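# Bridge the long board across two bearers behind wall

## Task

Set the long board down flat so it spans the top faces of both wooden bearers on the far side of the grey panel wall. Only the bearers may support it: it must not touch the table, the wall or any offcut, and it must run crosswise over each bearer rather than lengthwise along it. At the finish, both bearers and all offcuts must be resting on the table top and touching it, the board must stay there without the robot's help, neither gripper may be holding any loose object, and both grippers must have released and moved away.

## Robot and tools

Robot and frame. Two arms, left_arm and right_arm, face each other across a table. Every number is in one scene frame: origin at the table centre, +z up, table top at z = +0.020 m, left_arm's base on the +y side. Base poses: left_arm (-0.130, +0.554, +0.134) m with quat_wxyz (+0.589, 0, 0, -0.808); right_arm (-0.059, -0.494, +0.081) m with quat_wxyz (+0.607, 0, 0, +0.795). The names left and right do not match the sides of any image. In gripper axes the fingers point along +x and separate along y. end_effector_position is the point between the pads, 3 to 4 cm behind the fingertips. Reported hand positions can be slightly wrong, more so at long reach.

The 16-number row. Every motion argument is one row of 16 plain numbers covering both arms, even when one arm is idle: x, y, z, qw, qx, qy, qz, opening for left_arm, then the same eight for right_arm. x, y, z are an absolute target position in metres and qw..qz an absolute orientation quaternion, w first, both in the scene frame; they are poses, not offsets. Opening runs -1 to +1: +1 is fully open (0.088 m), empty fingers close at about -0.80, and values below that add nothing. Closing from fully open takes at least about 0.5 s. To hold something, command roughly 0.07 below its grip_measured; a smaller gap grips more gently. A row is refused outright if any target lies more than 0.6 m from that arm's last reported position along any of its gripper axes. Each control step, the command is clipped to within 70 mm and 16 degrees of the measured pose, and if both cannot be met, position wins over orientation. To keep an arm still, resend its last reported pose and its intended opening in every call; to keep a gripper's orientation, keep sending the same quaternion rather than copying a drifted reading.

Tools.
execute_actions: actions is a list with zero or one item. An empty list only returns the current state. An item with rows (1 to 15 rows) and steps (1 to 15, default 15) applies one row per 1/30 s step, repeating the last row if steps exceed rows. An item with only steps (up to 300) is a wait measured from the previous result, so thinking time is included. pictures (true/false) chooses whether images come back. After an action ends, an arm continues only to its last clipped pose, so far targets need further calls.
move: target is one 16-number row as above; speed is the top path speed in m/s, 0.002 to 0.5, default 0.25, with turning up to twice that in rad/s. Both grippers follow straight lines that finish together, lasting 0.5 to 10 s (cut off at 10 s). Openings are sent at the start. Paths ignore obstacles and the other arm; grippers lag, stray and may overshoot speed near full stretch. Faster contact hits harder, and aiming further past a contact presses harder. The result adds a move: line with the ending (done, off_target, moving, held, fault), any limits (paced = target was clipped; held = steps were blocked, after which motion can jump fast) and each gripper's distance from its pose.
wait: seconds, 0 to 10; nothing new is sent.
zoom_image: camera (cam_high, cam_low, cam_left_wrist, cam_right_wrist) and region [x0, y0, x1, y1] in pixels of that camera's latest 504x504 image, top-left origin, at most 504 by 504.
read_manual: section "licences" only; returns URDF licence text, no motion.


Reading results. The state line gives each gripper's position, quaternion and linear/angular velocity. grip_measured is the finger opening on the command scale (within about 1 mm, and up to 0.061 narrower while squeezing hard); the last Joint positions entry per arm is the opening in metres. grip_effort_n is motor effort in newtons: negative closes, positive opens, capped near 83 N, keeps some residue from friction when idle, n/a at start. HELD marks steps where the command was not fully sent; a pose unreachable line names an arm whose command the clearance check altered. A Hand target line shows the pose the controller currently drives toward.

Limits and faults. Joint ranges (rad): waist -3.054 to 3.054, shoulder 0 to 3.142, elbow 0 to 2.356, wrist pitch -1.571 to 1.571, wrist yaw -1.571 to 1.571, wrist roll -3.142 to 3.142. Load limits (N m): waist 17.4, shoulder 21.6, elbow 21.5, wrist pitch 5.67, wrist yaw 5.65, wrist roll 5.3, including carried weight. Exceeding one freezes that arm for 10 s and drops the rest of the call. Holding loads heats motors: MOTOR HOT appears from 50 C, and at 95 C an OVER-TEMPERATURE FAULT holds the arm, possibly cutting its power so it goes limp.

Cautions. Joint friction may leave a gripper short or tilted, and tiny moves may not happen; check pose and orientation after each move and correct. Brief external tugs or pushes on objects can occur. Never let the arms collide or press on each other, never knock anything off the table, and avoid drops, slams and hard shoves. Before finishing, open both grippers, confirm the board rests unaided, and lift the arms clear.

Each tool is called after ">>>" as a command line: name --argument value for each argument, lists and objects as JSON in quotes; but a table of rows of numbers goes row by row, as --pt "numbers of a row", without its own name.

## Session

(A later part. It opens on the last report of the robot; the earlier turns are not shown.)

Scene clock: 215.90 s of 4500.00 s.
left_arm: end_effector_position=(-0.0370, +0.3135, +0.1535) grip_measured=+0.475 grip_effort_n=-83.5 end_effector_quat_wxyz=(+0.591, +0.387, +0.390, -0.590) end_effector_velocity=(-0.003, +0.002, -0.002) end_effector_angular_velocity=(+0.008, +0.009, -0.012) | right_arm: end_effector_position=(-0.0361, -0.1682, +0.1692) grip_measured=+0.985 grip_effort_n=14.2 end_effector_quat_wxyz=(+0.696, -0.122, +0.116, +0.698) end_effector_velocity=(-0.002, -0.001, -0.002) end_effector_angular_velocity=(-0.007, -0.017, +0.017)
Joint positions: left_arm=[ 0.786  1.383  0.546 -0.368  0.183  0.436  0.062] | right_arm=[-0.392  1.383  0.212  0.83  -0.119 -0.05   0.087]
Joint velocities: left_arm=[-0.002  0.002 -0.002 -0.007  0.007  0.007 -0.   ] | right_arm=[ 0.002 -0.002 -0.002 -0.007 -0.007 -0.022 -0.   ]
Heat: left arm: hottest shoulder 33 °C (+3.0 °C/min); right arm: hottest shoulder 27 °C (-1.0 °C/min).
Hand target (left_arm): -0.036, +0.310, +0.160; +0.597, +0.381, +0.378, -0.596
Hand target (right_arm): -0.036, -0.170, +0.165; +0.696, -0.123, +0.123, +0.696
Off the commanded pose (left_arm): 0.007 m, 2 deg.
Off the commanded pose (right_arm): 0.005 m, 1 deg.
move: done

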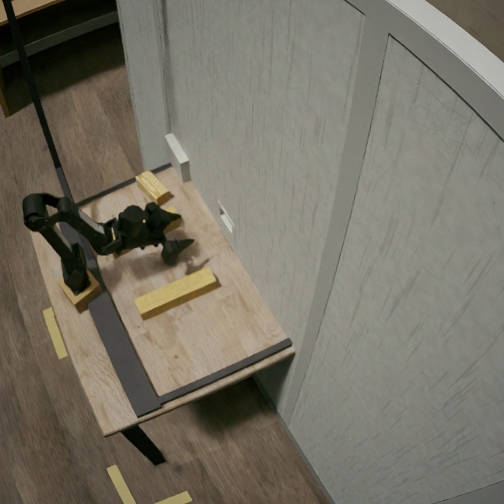

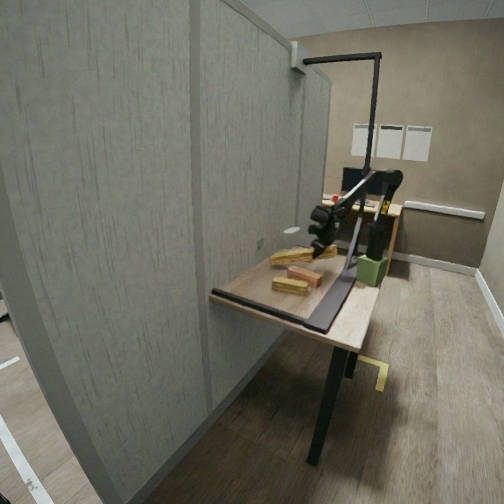

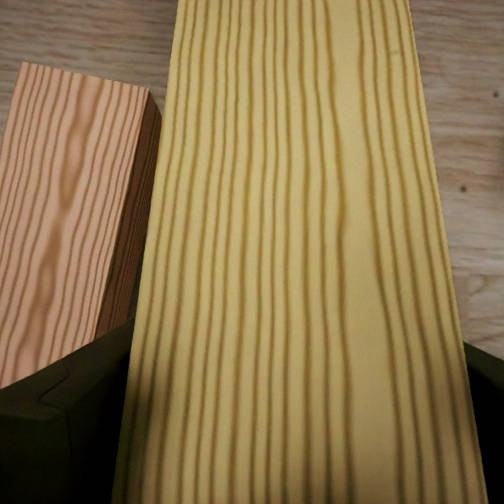

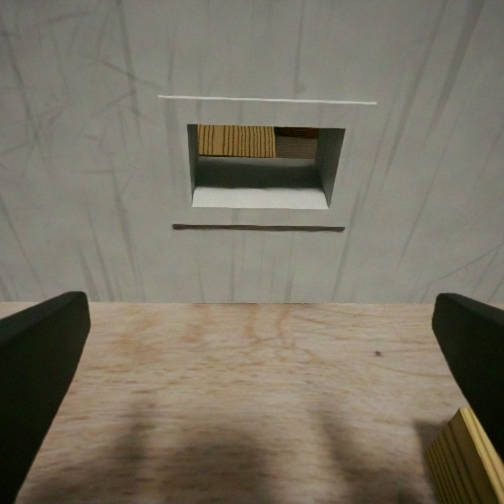

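>>> move --target '[-0.024,0.30,0.155,0.648,0.282,0.282,-0.648,0.35,-0.036,-0.17,0.165,0.696,-0.123,0.123,0.696,1]' --speed 0.1

>>> zoom_image --camera "cam_low" --region '[230, 180, 350, 300]'

Scene clock: 224.37 s of 4500.00 s.
left_arm: end_effector_position=(-0.0252, +0.3033, +0.1509) grip_measured=+0.475 grip_effort_n=-83.5 end_effector_quat_wxyz=(+0.646, +0.288, +0.292, -0.644) end_effector_velocity=(+0.001, -0.001, +0.001) end_effector_angular_velocity=(-0.011, +0.000, +0.018) | right_arm: end_effector_position=(-0.0361, -0.1683, +0.1691) grip_measured=+0.985 grip_effort_n=14.2 end_effector_quat_wxyz=(+0.696, -0.122, +0.116, +0.698) end_effector_velocity=(-0.001, -0.002, -0.005) end_effector_angular_velocity=(-0.021, -0.002, +0.007)
Joint positions: left_arm=[0.918 1.357 0.338 0.079 0.387 0.472 0.062] | right_arm=[-0.392  1.383  0.212  0.83  -0.119 -0.05   0.087]
Joint velocities: left_arm=[-0.002 -0.002 -0.007  0.022 -0.007 -0.022 -0.   ] | right_arm=[-0.002 -0.002 -0.002 -0.022 -0.007 -0.007 -0.   ]
Heat: left arm: hottest shoulder 33 °C (+3.0 °C/min); right arm: hottest shoulder 27 °C (-1.0 °C/min).
Hand target (left_arm): -0.024, +0.300, +0.155; +0.648, +0.283, +0.282, -0.648
Hand target (right_arm): -0.036, -0.170, +0.165; +0.696, -0.123, +0.123, +0.696
Off the commanded pose (left_arm): 0.005 m, 1 deg.
Off the commanded pose (right_arm): 0.004 m, 1 deg.
move: done

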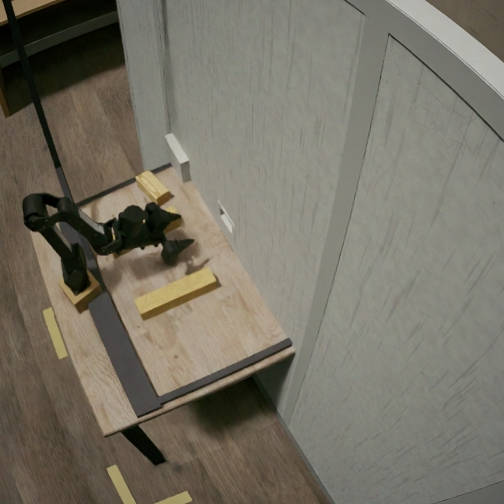

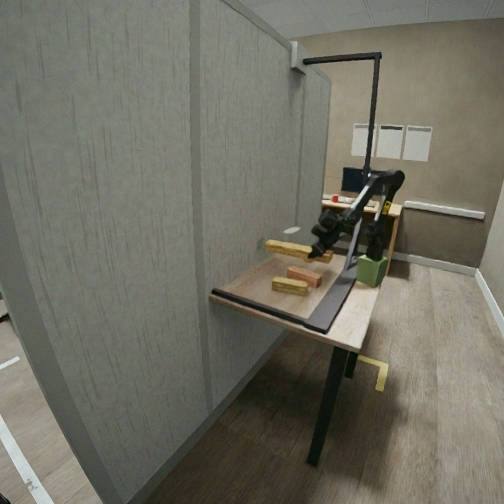

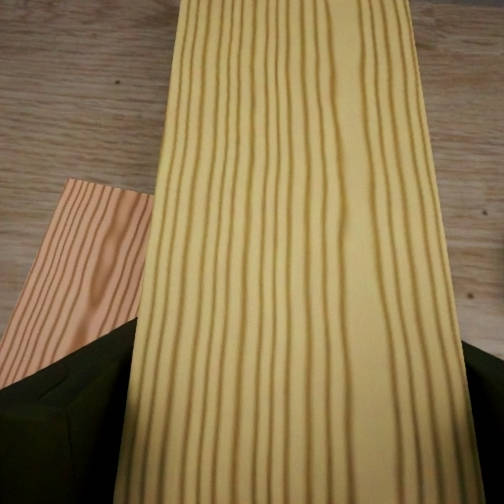

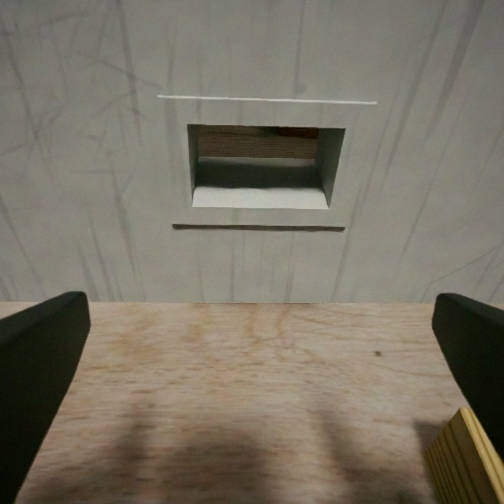

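Region (230, 180, 350, 300) of cam_low's 504x504 image, scaled by 4.200, with more detail than that image has.

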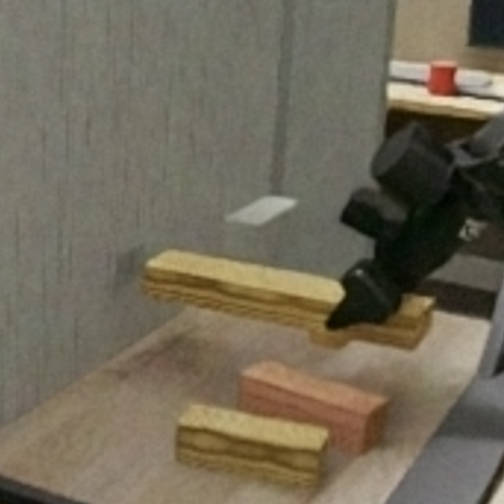

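>>> move --target '[-0.024,0.277,0.153,0.648,0.282,0.282,-0.648,0.35,-0.036,-0.17,0.165,0.696,-0.123,0.123,0.696,1]' --speed 0.03

>>> zoom_image --camera "cam_low" --region '[240, 210, 320, 280]'

Scene clock: 236.67 s of 4500.00 s.
left_arm: end_effector_position=(-0.0266, +0.2841, +0.1474) grip_measured=+0.475 grip_effort_n=-83.5 end_effector_quat_wxyz=(+0.645, +0.286, +0.293, -0.646) end_effector_velocity=(-0.002, +0.002, -0.003) end_effector_angular_velocity=(+0.014, +0.006, +0.003) | right_arm: end_effector_position=(-0.0361, -0.1683, +0.1691) grip_measured=+0.985 grip_effort_n=14.7 end_effector_quat_wxyz=(+0.696, -0.122, +0.116, +0.698) end_effector_velocity=(-0.000, -0.001, -0.003) end_effector_angular_velocity=(-0.017, -0.016, +0.012)
Joint positions: left_arm=[0.86  1.447 0.38  0.144 0.358 0.42  0.062] | right_arm=[-0.392  1.383  0.212  0.83  -0.119 -0.05   0.087]
Joint velocities: left_arm=[-0.007  0.002 -0.002 -0.007 -0.007 -0.007 -0.   ] | right_arm=[-0.002 -0.002  0.002 -0.022 -0.007 -0.022 -0.   ]
Heat: left arm: hottest shoulder 31 °C (+1.0 °C/min); right arm: hottest wrist pitch 27 °C (+0.0 °C/min).
Hand target (left_arm): -0.024, +0.277, +0.153; +0.648, +0.282, +0.282, -0.649
Hand target (right_arm): -0.036, -0.170, +0.165; +0.696, -0.123, +0.123, +0.696
Off the commanded pose (left_arm): 0.009 m, 1 deg.
Off the commanded pose (right_arm): 0.004 m, 1 deg.
After step 110, 7.33 s passed at rest.
move: off_target (left_arm)

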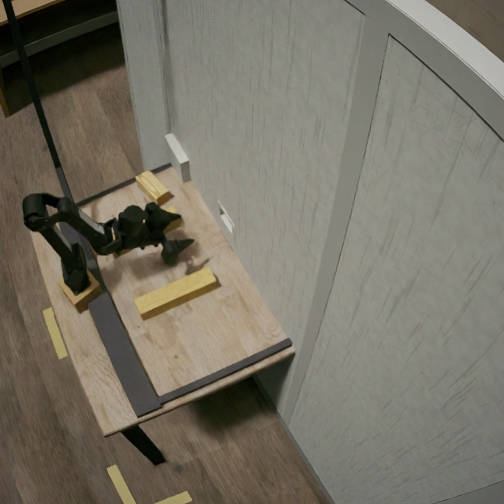

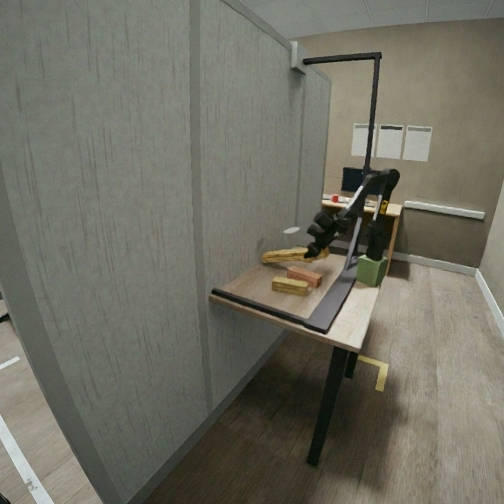

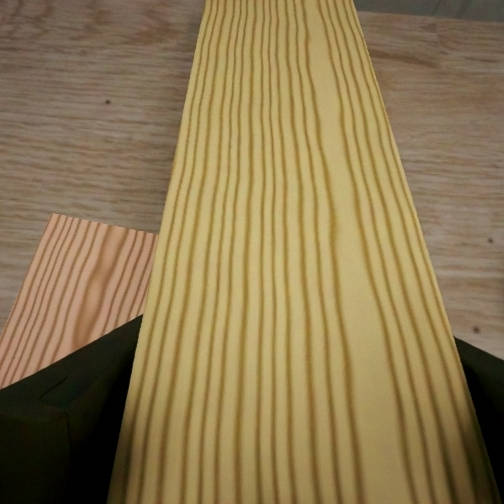

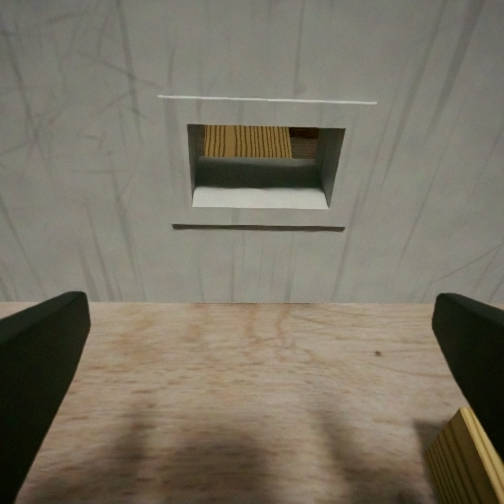

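Region (240, 210, 320, 280) of cam_low's 504x504 image, scaled by 6.300, with more detail than that image has; it fills the top 441 rows of this view, and the rest is white.

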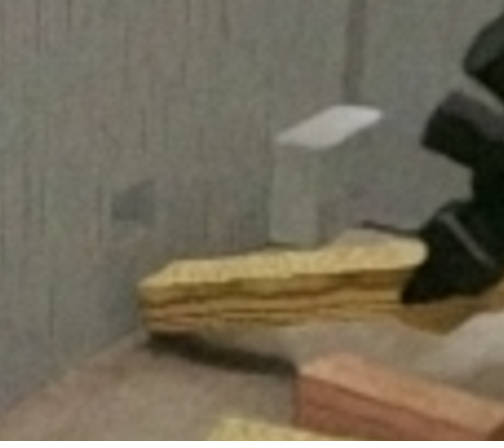

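>>> move --target '[-0.075,0.288,0.155,0.648,0.282,0.282,-0.648,0.35,-0.036,-0.17,0.165,0.696,-0.123,0.123,0.696,1]' --speed 0.08

>>> move --target '[-0.075,0.288,0.066,0.636,0.31,0.31,-0.636,0.35,-0.036,-0.17,0.165,0.696,-0.123,0.123,0.696,1]' --speed 0.04

>>> zoom_image --camera "cam_low" --region '[240, 190, 370, 300]'

Scene clock: 249.97 s of 4500.00 s.
left_arm: end_effector_position=(-0.0753, +0.2918, +0.1477) grip_measured=+0.475 grip_effort_n=-83.5 end_effector_quat_wxyz=(+0.643, +0.288, +0.295, -0.645) end_effector_velocity=(-0.003, +0.003, -0.001) end_effector_angular_velocity=(+0.014, +0.013, +0.009) | right_arm: end_effector_position=(-0.0361, -0.1683, +0.1691) grip_measured=+0.985 grip_effort_n=14.2 end_effector_quat_wxyz=(+0.696, -0.122, +0.116, +0.698) end_effector_velocity=(+0.001, -0.000, +0.003) end_effector_angular_velocity=(+0.012, +0.008, -0.003)
Joint positions: left_arm=[0.639 1.309 0.277 0.153 0.22  0.243 0.062] | right_arm=[-0.392  1.383  0.212  0.83  -0.119 -0.05   0.087]
Joint velocities: left_arm=[-0.012 -0.012 -0.002 -0.022 -0.007 -0.022 -0.   ] | right_arm=[-0.007 -0.007 -0.002  0.007 -0.007  0.007 -0.   ]
Heat: left arm: hottest shoulder 30 °C (+0.0 °C/min); right arm: hottest wrist pitch 28 °C (+0.0 °C/min).
Hand target (left_arm): -0.075, +0.288, +0.155; +0.648, +0.281, +0.283, -0.649
Hand target (right_arm): -0.036, -0.170, +0.165; +0.696, -0.123, +0.123, +0.696
Off the commanded pose (left_arm): 0.008 m, 2 deg.
Off the commanded pose (right_arm): 0.004 m, 1 deg.
After step 90, 9.33 s passed at rest.
move: done

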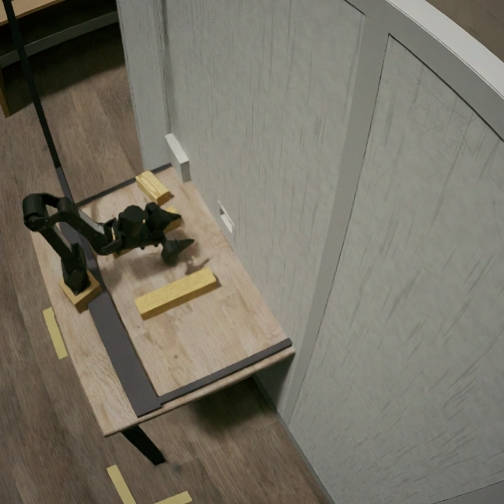

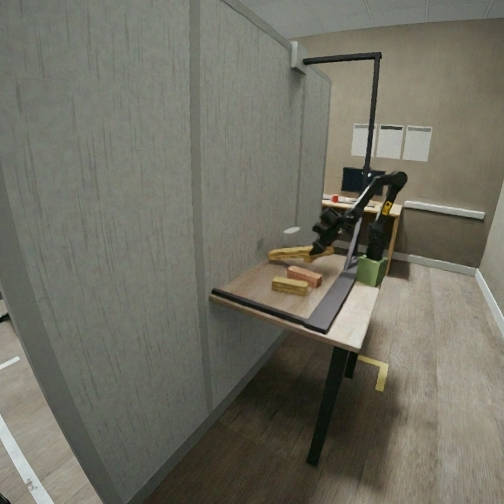

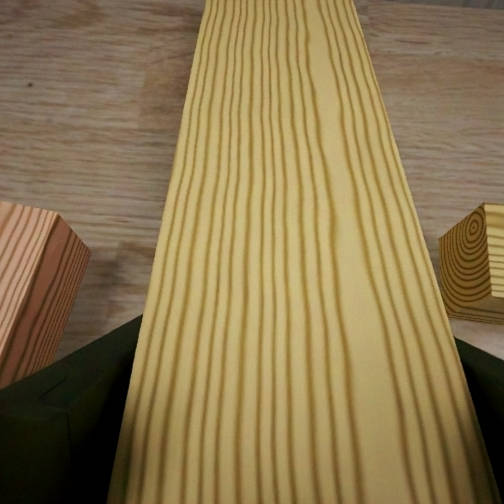

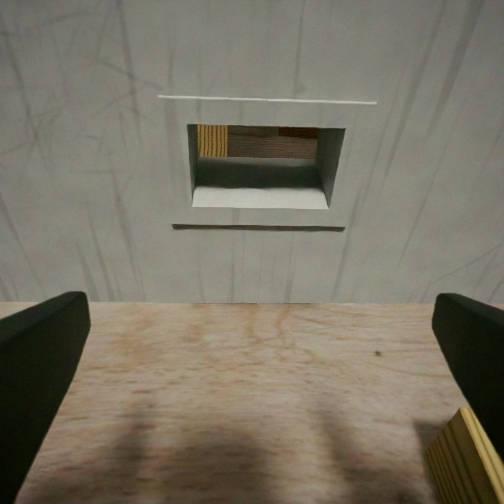

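Scene clock: 252.30 s of 4500.00 s.
left_arm: end_effector_position=(-0.0744, +0.2876, +0.0687) grip_measured=+0.475 grip_effort_n=-83.5 end_effector_quat_wxyz=(+0.637, +0.307, +0.309, -0.636) end_effector_velocity=(-0.000, +0.003, -0.004) end_effector_angular_velocity=(+0.013, +0.012, +0.019) | right_arm: end_effector_position=(-0.0361, -0.1683, +0.1691) grip_measured=+0.985 grip_effort_n=14.7 end_effector_quat_wxyz=(+0.696, -0.122, +0.116, +0.698) end_effector_velocity=(-0.001, -0.002, -0.005) end_effector_angular_velocity=(-0.021, -0.016, +0.012)
Joint positions: left_arm=[0.622 1.873 0.23  0.719 0.19  0.243 0.062] | right_arm=[-0.392  1.383  0.212  0.83  -0.119 -0.05   0.087]
Joint velocities: left_arm=[-0.002  0.017 -0.002  0.007 -0.007 -0.022 -0.   ] | right_arm=[-0.002 -0.002 -0.002 -0.022 -0.007 -0.022  0.   ]
Heat: left arm: hottest shoulder 30 °C (+0.0 °C/min); right arm: hottest wrist pitch 28 °C (+0.0 °C/min).
Hand target (left_arm): -0.075, +0.288, +0.066; +0.636, +0.310, +0.310, -0.635
Hand target (right_arm): -0.036, -0.170, +0.165; +0.696, -0.123, +0.123, +0.696
Off the commanded pose (left_arm): 0.003 m, 0 deg.
Off the commanded pose (right_arm): 0.004 m, 1 deg.
move: done

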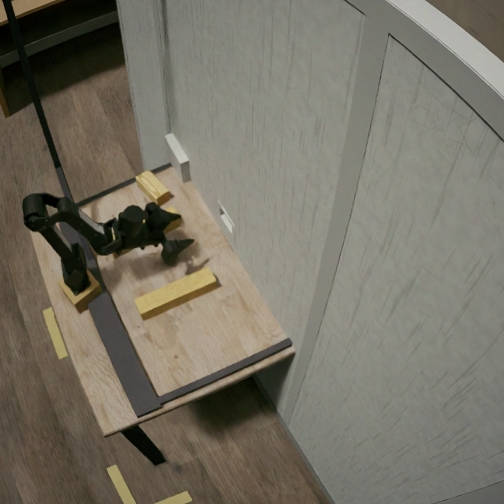

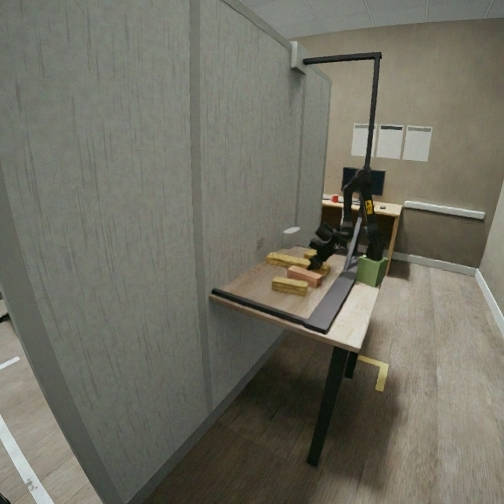

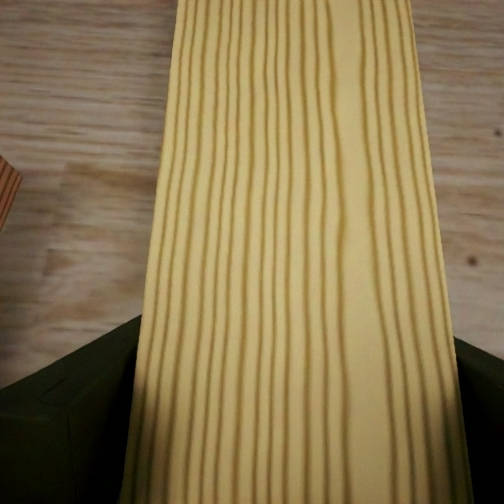

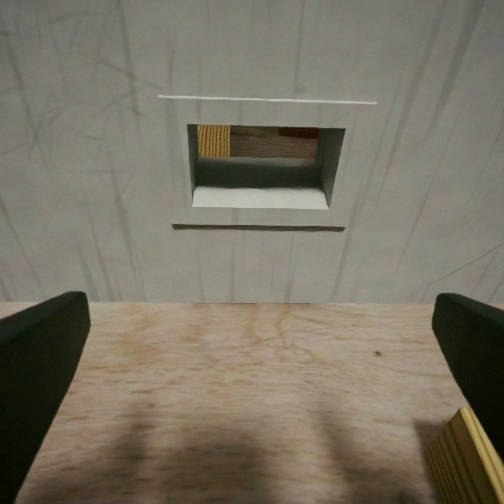

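Region (240, 190, 370, 300) of cam_low's 504x504 image, scaled by 3.877, with more detail than that image has; it fills the top 426 rows of this view, and the rest is white.

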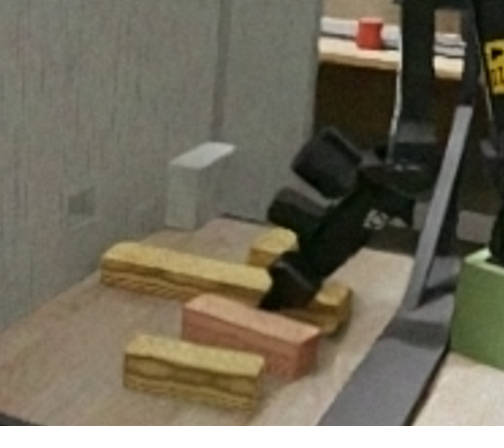

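>>> move --target '[-0.075,0.288,0.066,0.636,0.31,0.31,-0.636,1,-0.036,-0.17,0.165,0.696,-0.123,0.123,0.696,1]' --speed 0.04

>>> move --target '[-0.075,0.245,0.31,0.579,0.406,0.406,-0.579,1,-0.036,-0.17,0.165,0.696,-0.123,0.123,0.696,1]' --speed 0.3

Scene clock: 259.10 s of 4500.00 s.
left_arm: end_effector_position=(-0.0744, +0.2873, +0.0683) grip_measured=+0.990 grip_effort_n=17.9 end_effector_quat_wxyz=(+0.637, +0.307, +0.308, -0.636) end_effector_velocity=(-0.003, +0.002, -0.002) end_effector_angular_velocity=(+0.010, +0.014, -0.001) | right_arm: end_effector_position=(-0.0361, -0.1683, +0.1691) grip_measured=+0.985 grip_effort_n=14.2 end_effector_quat_wxyz=(+0.696, -0.122, +0.116, +0.698) end_effector_velocity=(+0.001, -0.004, -0.008) end_effector_angular_velocity=(-0.032, -0.005, -0.007)
Joint positions: left_arm=[0.621 1.877 0.23  0.725 0.19  0.243 0.088] | right_arm=[-0.392  1.383  0.212  0.83  -0.119 -0.05   0.087]
Joint velocities: left_arm=[-0.002  0.002 -0.002 -0.007  0.007 -0.007  0.   ] | right_arm=[-0.002  0.002 -0.007 -0.022  0.007 -0.007 -0.   ]
Heat: left arm: hottest shoulder 29 °C (-2.0 °C/min); right arm: hottest wrist pitch 29 °C (+1.0 °C/min).
Hand target (left_arm): -0.075, +0.288, +0.066; +0.636, +0.310, +0.310, -0.636
Hand target (right_arm): -0.036, -0.170, +0.165; +0.696, -0.123, +0.123, +0.696
Off the commanded pose (left_arm): 0.002 m, 0 deg.
Off the commanded pose (right_arm): 0.004 m, 1 deg.
After step 90, 3.10 s passed at rest.
move: done

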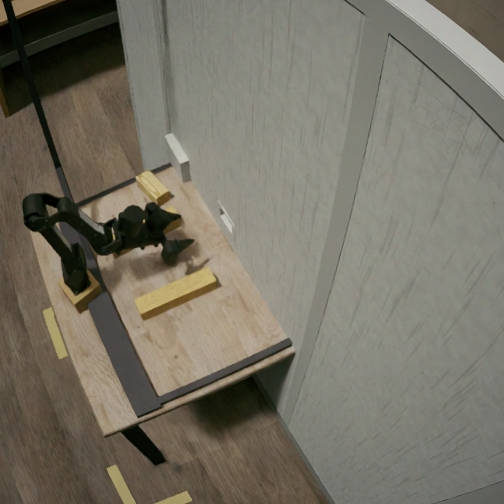

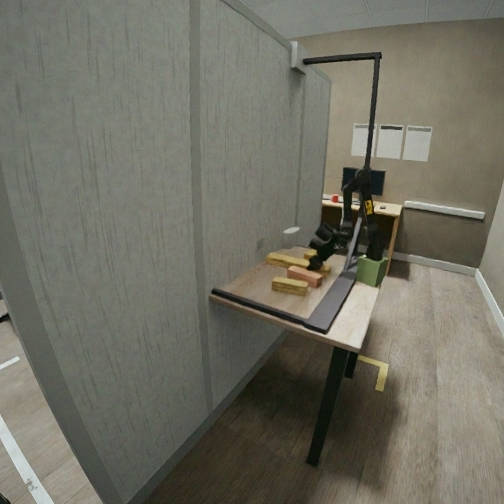

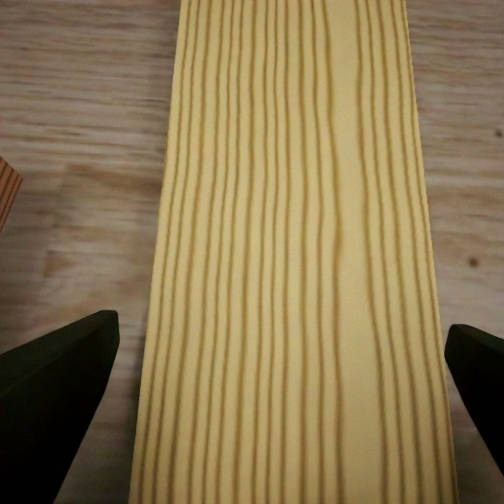

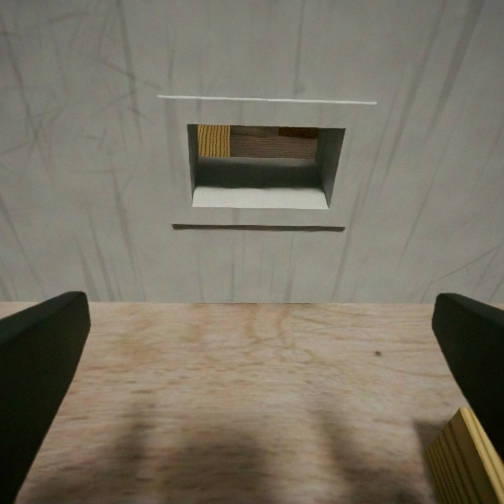

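Scene clock: 260.50 s of 4500.00 s.
left_arm: end_effector_position=(-0.0751, +0.2475, +0.3097) grip_measured=+0.991 grip_effort_n=17.4 end_effector_quat_wxyz=(+0.579, +0.404, +0.405, -0.581) end_effector_velocity=(+0.000, +0.001, +0.006) end_effector_angular_velocity=(-0.001, -0.005, +0.007) | right_arm: end_effector_position=(-0.0361, -0.1683, +0.1691) grip_measured=+0.985 grip_effort_n=14.2 end_effector_quat_wxyz=(+0.696, -0.122, +0.116, +0.698) end_effector_velocity=(+0.000, +0.000, -0.001) end_effector_angular_velocity=(-0.008, -0.008, -0.002)
Joint positions: left_arm=[ 0.525  1.44   1.262 -1.047  0.076  0.2    0.088] | right_arm=[-0.392  1.383  0.212  0.83  -0.119 -0.05   0.087]
Joint velocities: left_arm=[-0.002 -0.002  0.022 -0.022 -0.007 -0.007 -0.   ] | right_arm=[ 0.002  0.002  0.002 -0.007  0.007 -0.007 -0.   ]
Heat: left arm: hottest shoulder 29 °C (-2.0 °C/min); right arm: hottest wrist pitch 29 °C (+1.0 °C/min).
Hand target (left_arm): -0.075, +0.245, +0.309; +0.579, +0.405, +0.406, -0.579
Hand target (right_arm): -0.036, -0.170, +0.165; +0.696, -0.123, +0.123, +0.696
Off the commanded pose (left_arm): 0.003 m, 0 deg.
Off the commanded pose (right_arm): 0.004 m, 1 deg.
move: done

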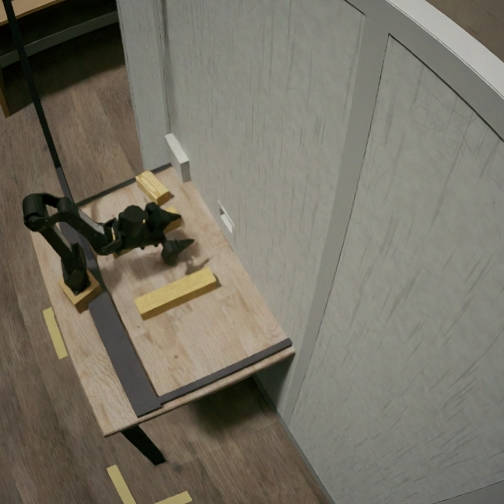

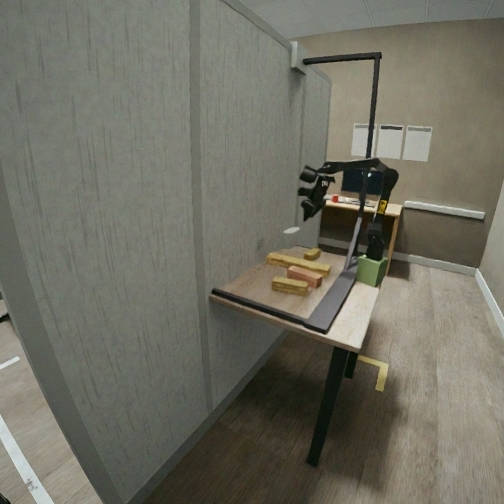

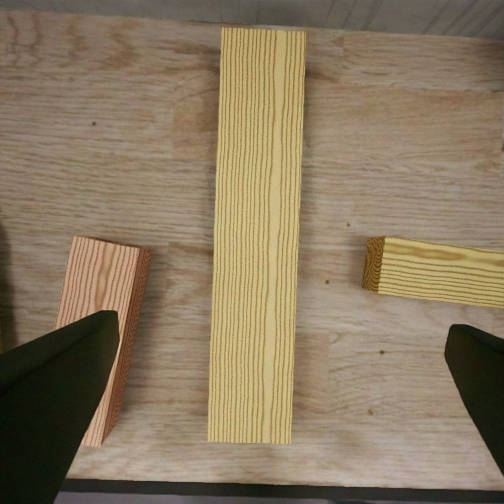

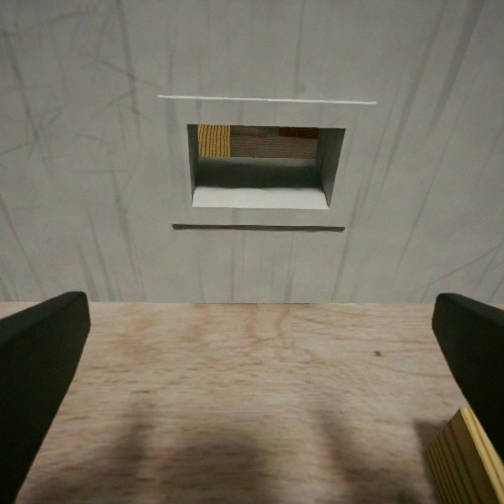

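>>> move --target '[-0.074,0.217,0.11,0.641,0.299,0.299,-0.641,1,-0.036,-0.17,0.165,0.696,-0.123,0.123,0.696,1]' --speed 0.3

>>> move --target '[-0.074,0.217,0.051,0.641,0.299,0.299,-0.641,1,-0.036,-0.17,0.165,0.696,-0.123,0.123,0.696,1]' --speed 0.07

Scene clock: 269.87 s of 4500.00 s.
left_arm: end_effector_position=(-0.0738, +0.2137, +0.1162) grip_measured=+0.991 grip_effort_n=17.4 end_effector_quat_wxyz=(+0.643, +0.298, +0.291, -0.643) end_effector_velocity=(+0.001, -0.002, -0.001) end_effector_angular_velocity=(-0.016, +0.005, +0.019) | right_arm: end_effector_position=(-0.0361, -0.1683, +0.1691) grip_measured=+0.985 grip_effort_n=14.2 end_effector_quat_wxyz=(+0.696, -0.122, +0.116, +0.698) end_effector_velocity=(-0.002, -0.002, -0.003) end_effector_angular_velocity=(-0.012, -0.003, +0.012)
Joint positions: left_arm=[0.536 1.767 0.512 0.384 0.141 0.18  0.088] | right_arm=[-0.392  1.383  0.212  0.83  -0.119 -0.05   0.087]
Joint velocities: left_arm=[-0.002  0.012 -0.007  0.037 -0.007 -0.022  0.   ] | right_arm=[ 0.002 -0.002 -0.007 -0.007 -0.007 -0.007 -0.   ]
Heat: left arm: hottest elbow 29 °C (-4.1 °C/min); right arm: hottest wrist pitch 29 °C (+1.0 °C/min).
Hand target (left_arm): -0.074, +0.217, +0.111; +0.641, +0.299, +0.299, -0.641
Hand target (right_arm): -0.036, -0.170, +0.165; +0.696, -0.123, +0.123, +0.696
Off the commanded pose (left_arm): 0.007 m, 1 deg.
Off the commanded pose (right_arm): 0.004 m, 1 deg.
After step 90, 5.10 s passed at rest.
move: done

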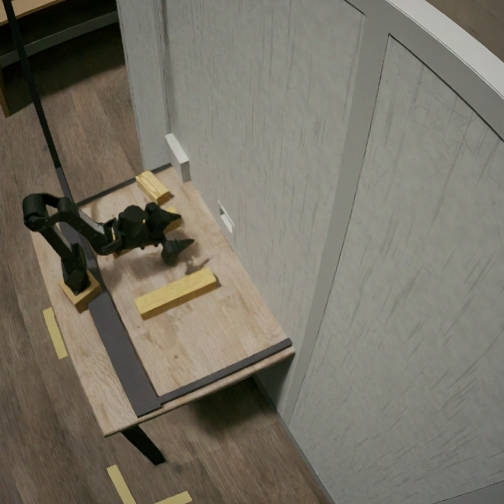

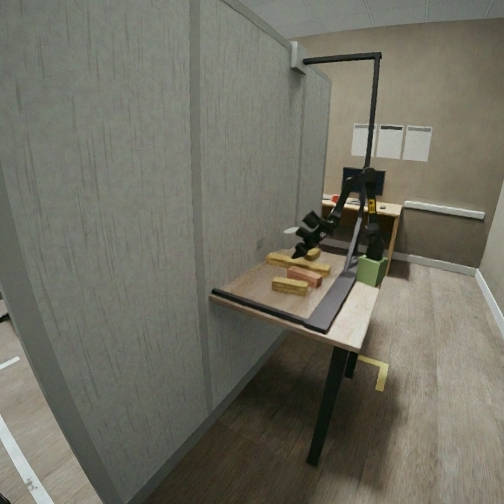

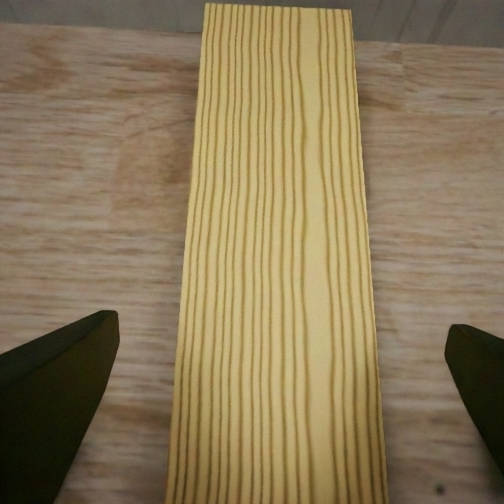

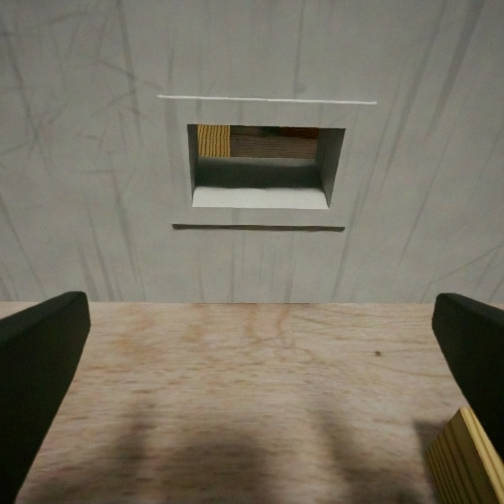

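Scene clock: 271.13 s of 4500.00 s.
left_arm: end_effector_position=(-0.0742, +0.2145, +0.0556) grip_measured=+0.991 grip_effort_n=17.4 end_effector_quat_wxyz=(+0.642, +0.298, +0.293, -0.643) end_effector_velocity=(-0.002, -0.002, +0.000) end_effector_angular_velocity=(-0.013, +0.008, -0.002) | right_arm: end_effector_position=(-0.0361, -0.1683, +0.1691) grip_measured=+0.985 grip_effort_n=14.2 end_effector_quat_wxyz=(+0.696, -0.122, +0.116, +0.698) end_effector_velocity=(-0.001, -0.003, -0.003) end_effector_angular_velocity=(-0.012, -0.017, +0.012)
Joint positions: left_arm=[0.537 2.08  0.492 0.714 0.144 0.178 0.088] | right_arm=[-0.392  1.383  0.212  0.83  -0.119 -0.05   0.087]
Joint velocities: left_arm=[-0.002  0.007 -0.002  0.022  0.007 -0.007 -0.   ] | right_arm=[-0.002 -0.002 -0.007 -0.007 -0.007 -0.022 -0.   ]
Heat: left arm: hottest elbow 29 °C (-5.1 °C/min); right arm: hottest wrist pitch 29 °C (+1.0 °C/min).
Hand target (left_arm): -0.074, +0.217, +0.051; +0.641, +0.299, +0.299, -0.641
Hand target (right_arm): -0.036, -0.170, +0.165; +0.696, -0.123, +0.123, +0.696
Off the commanded pose (left_arm): 0.005 m, 1 deg.
Off the commanded pose (right_arm): 0.004 m, 1 deg.
move: done

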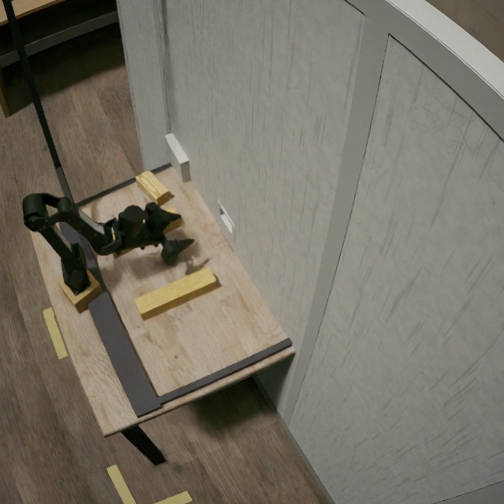

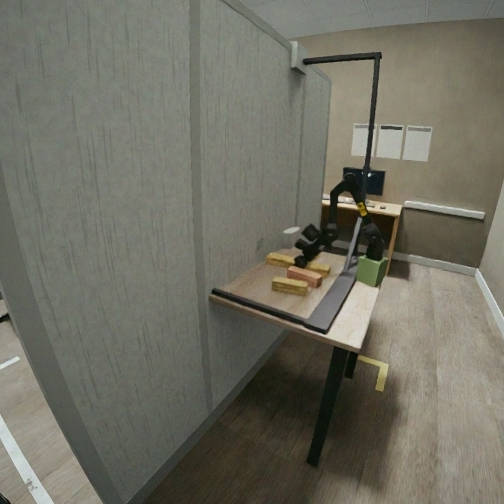

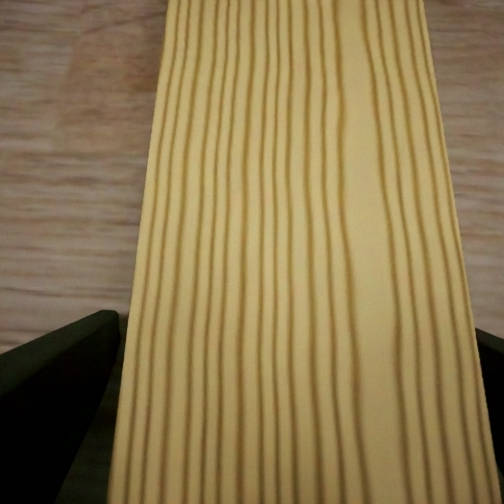

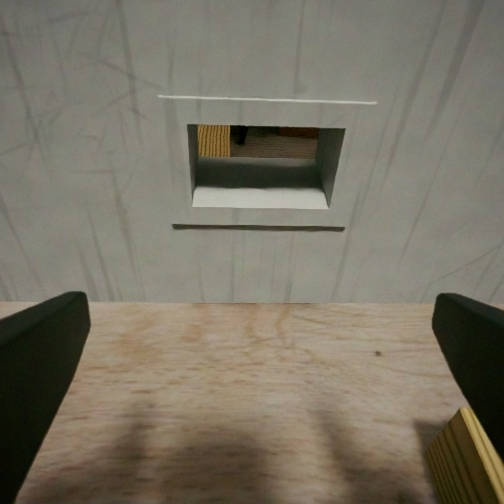

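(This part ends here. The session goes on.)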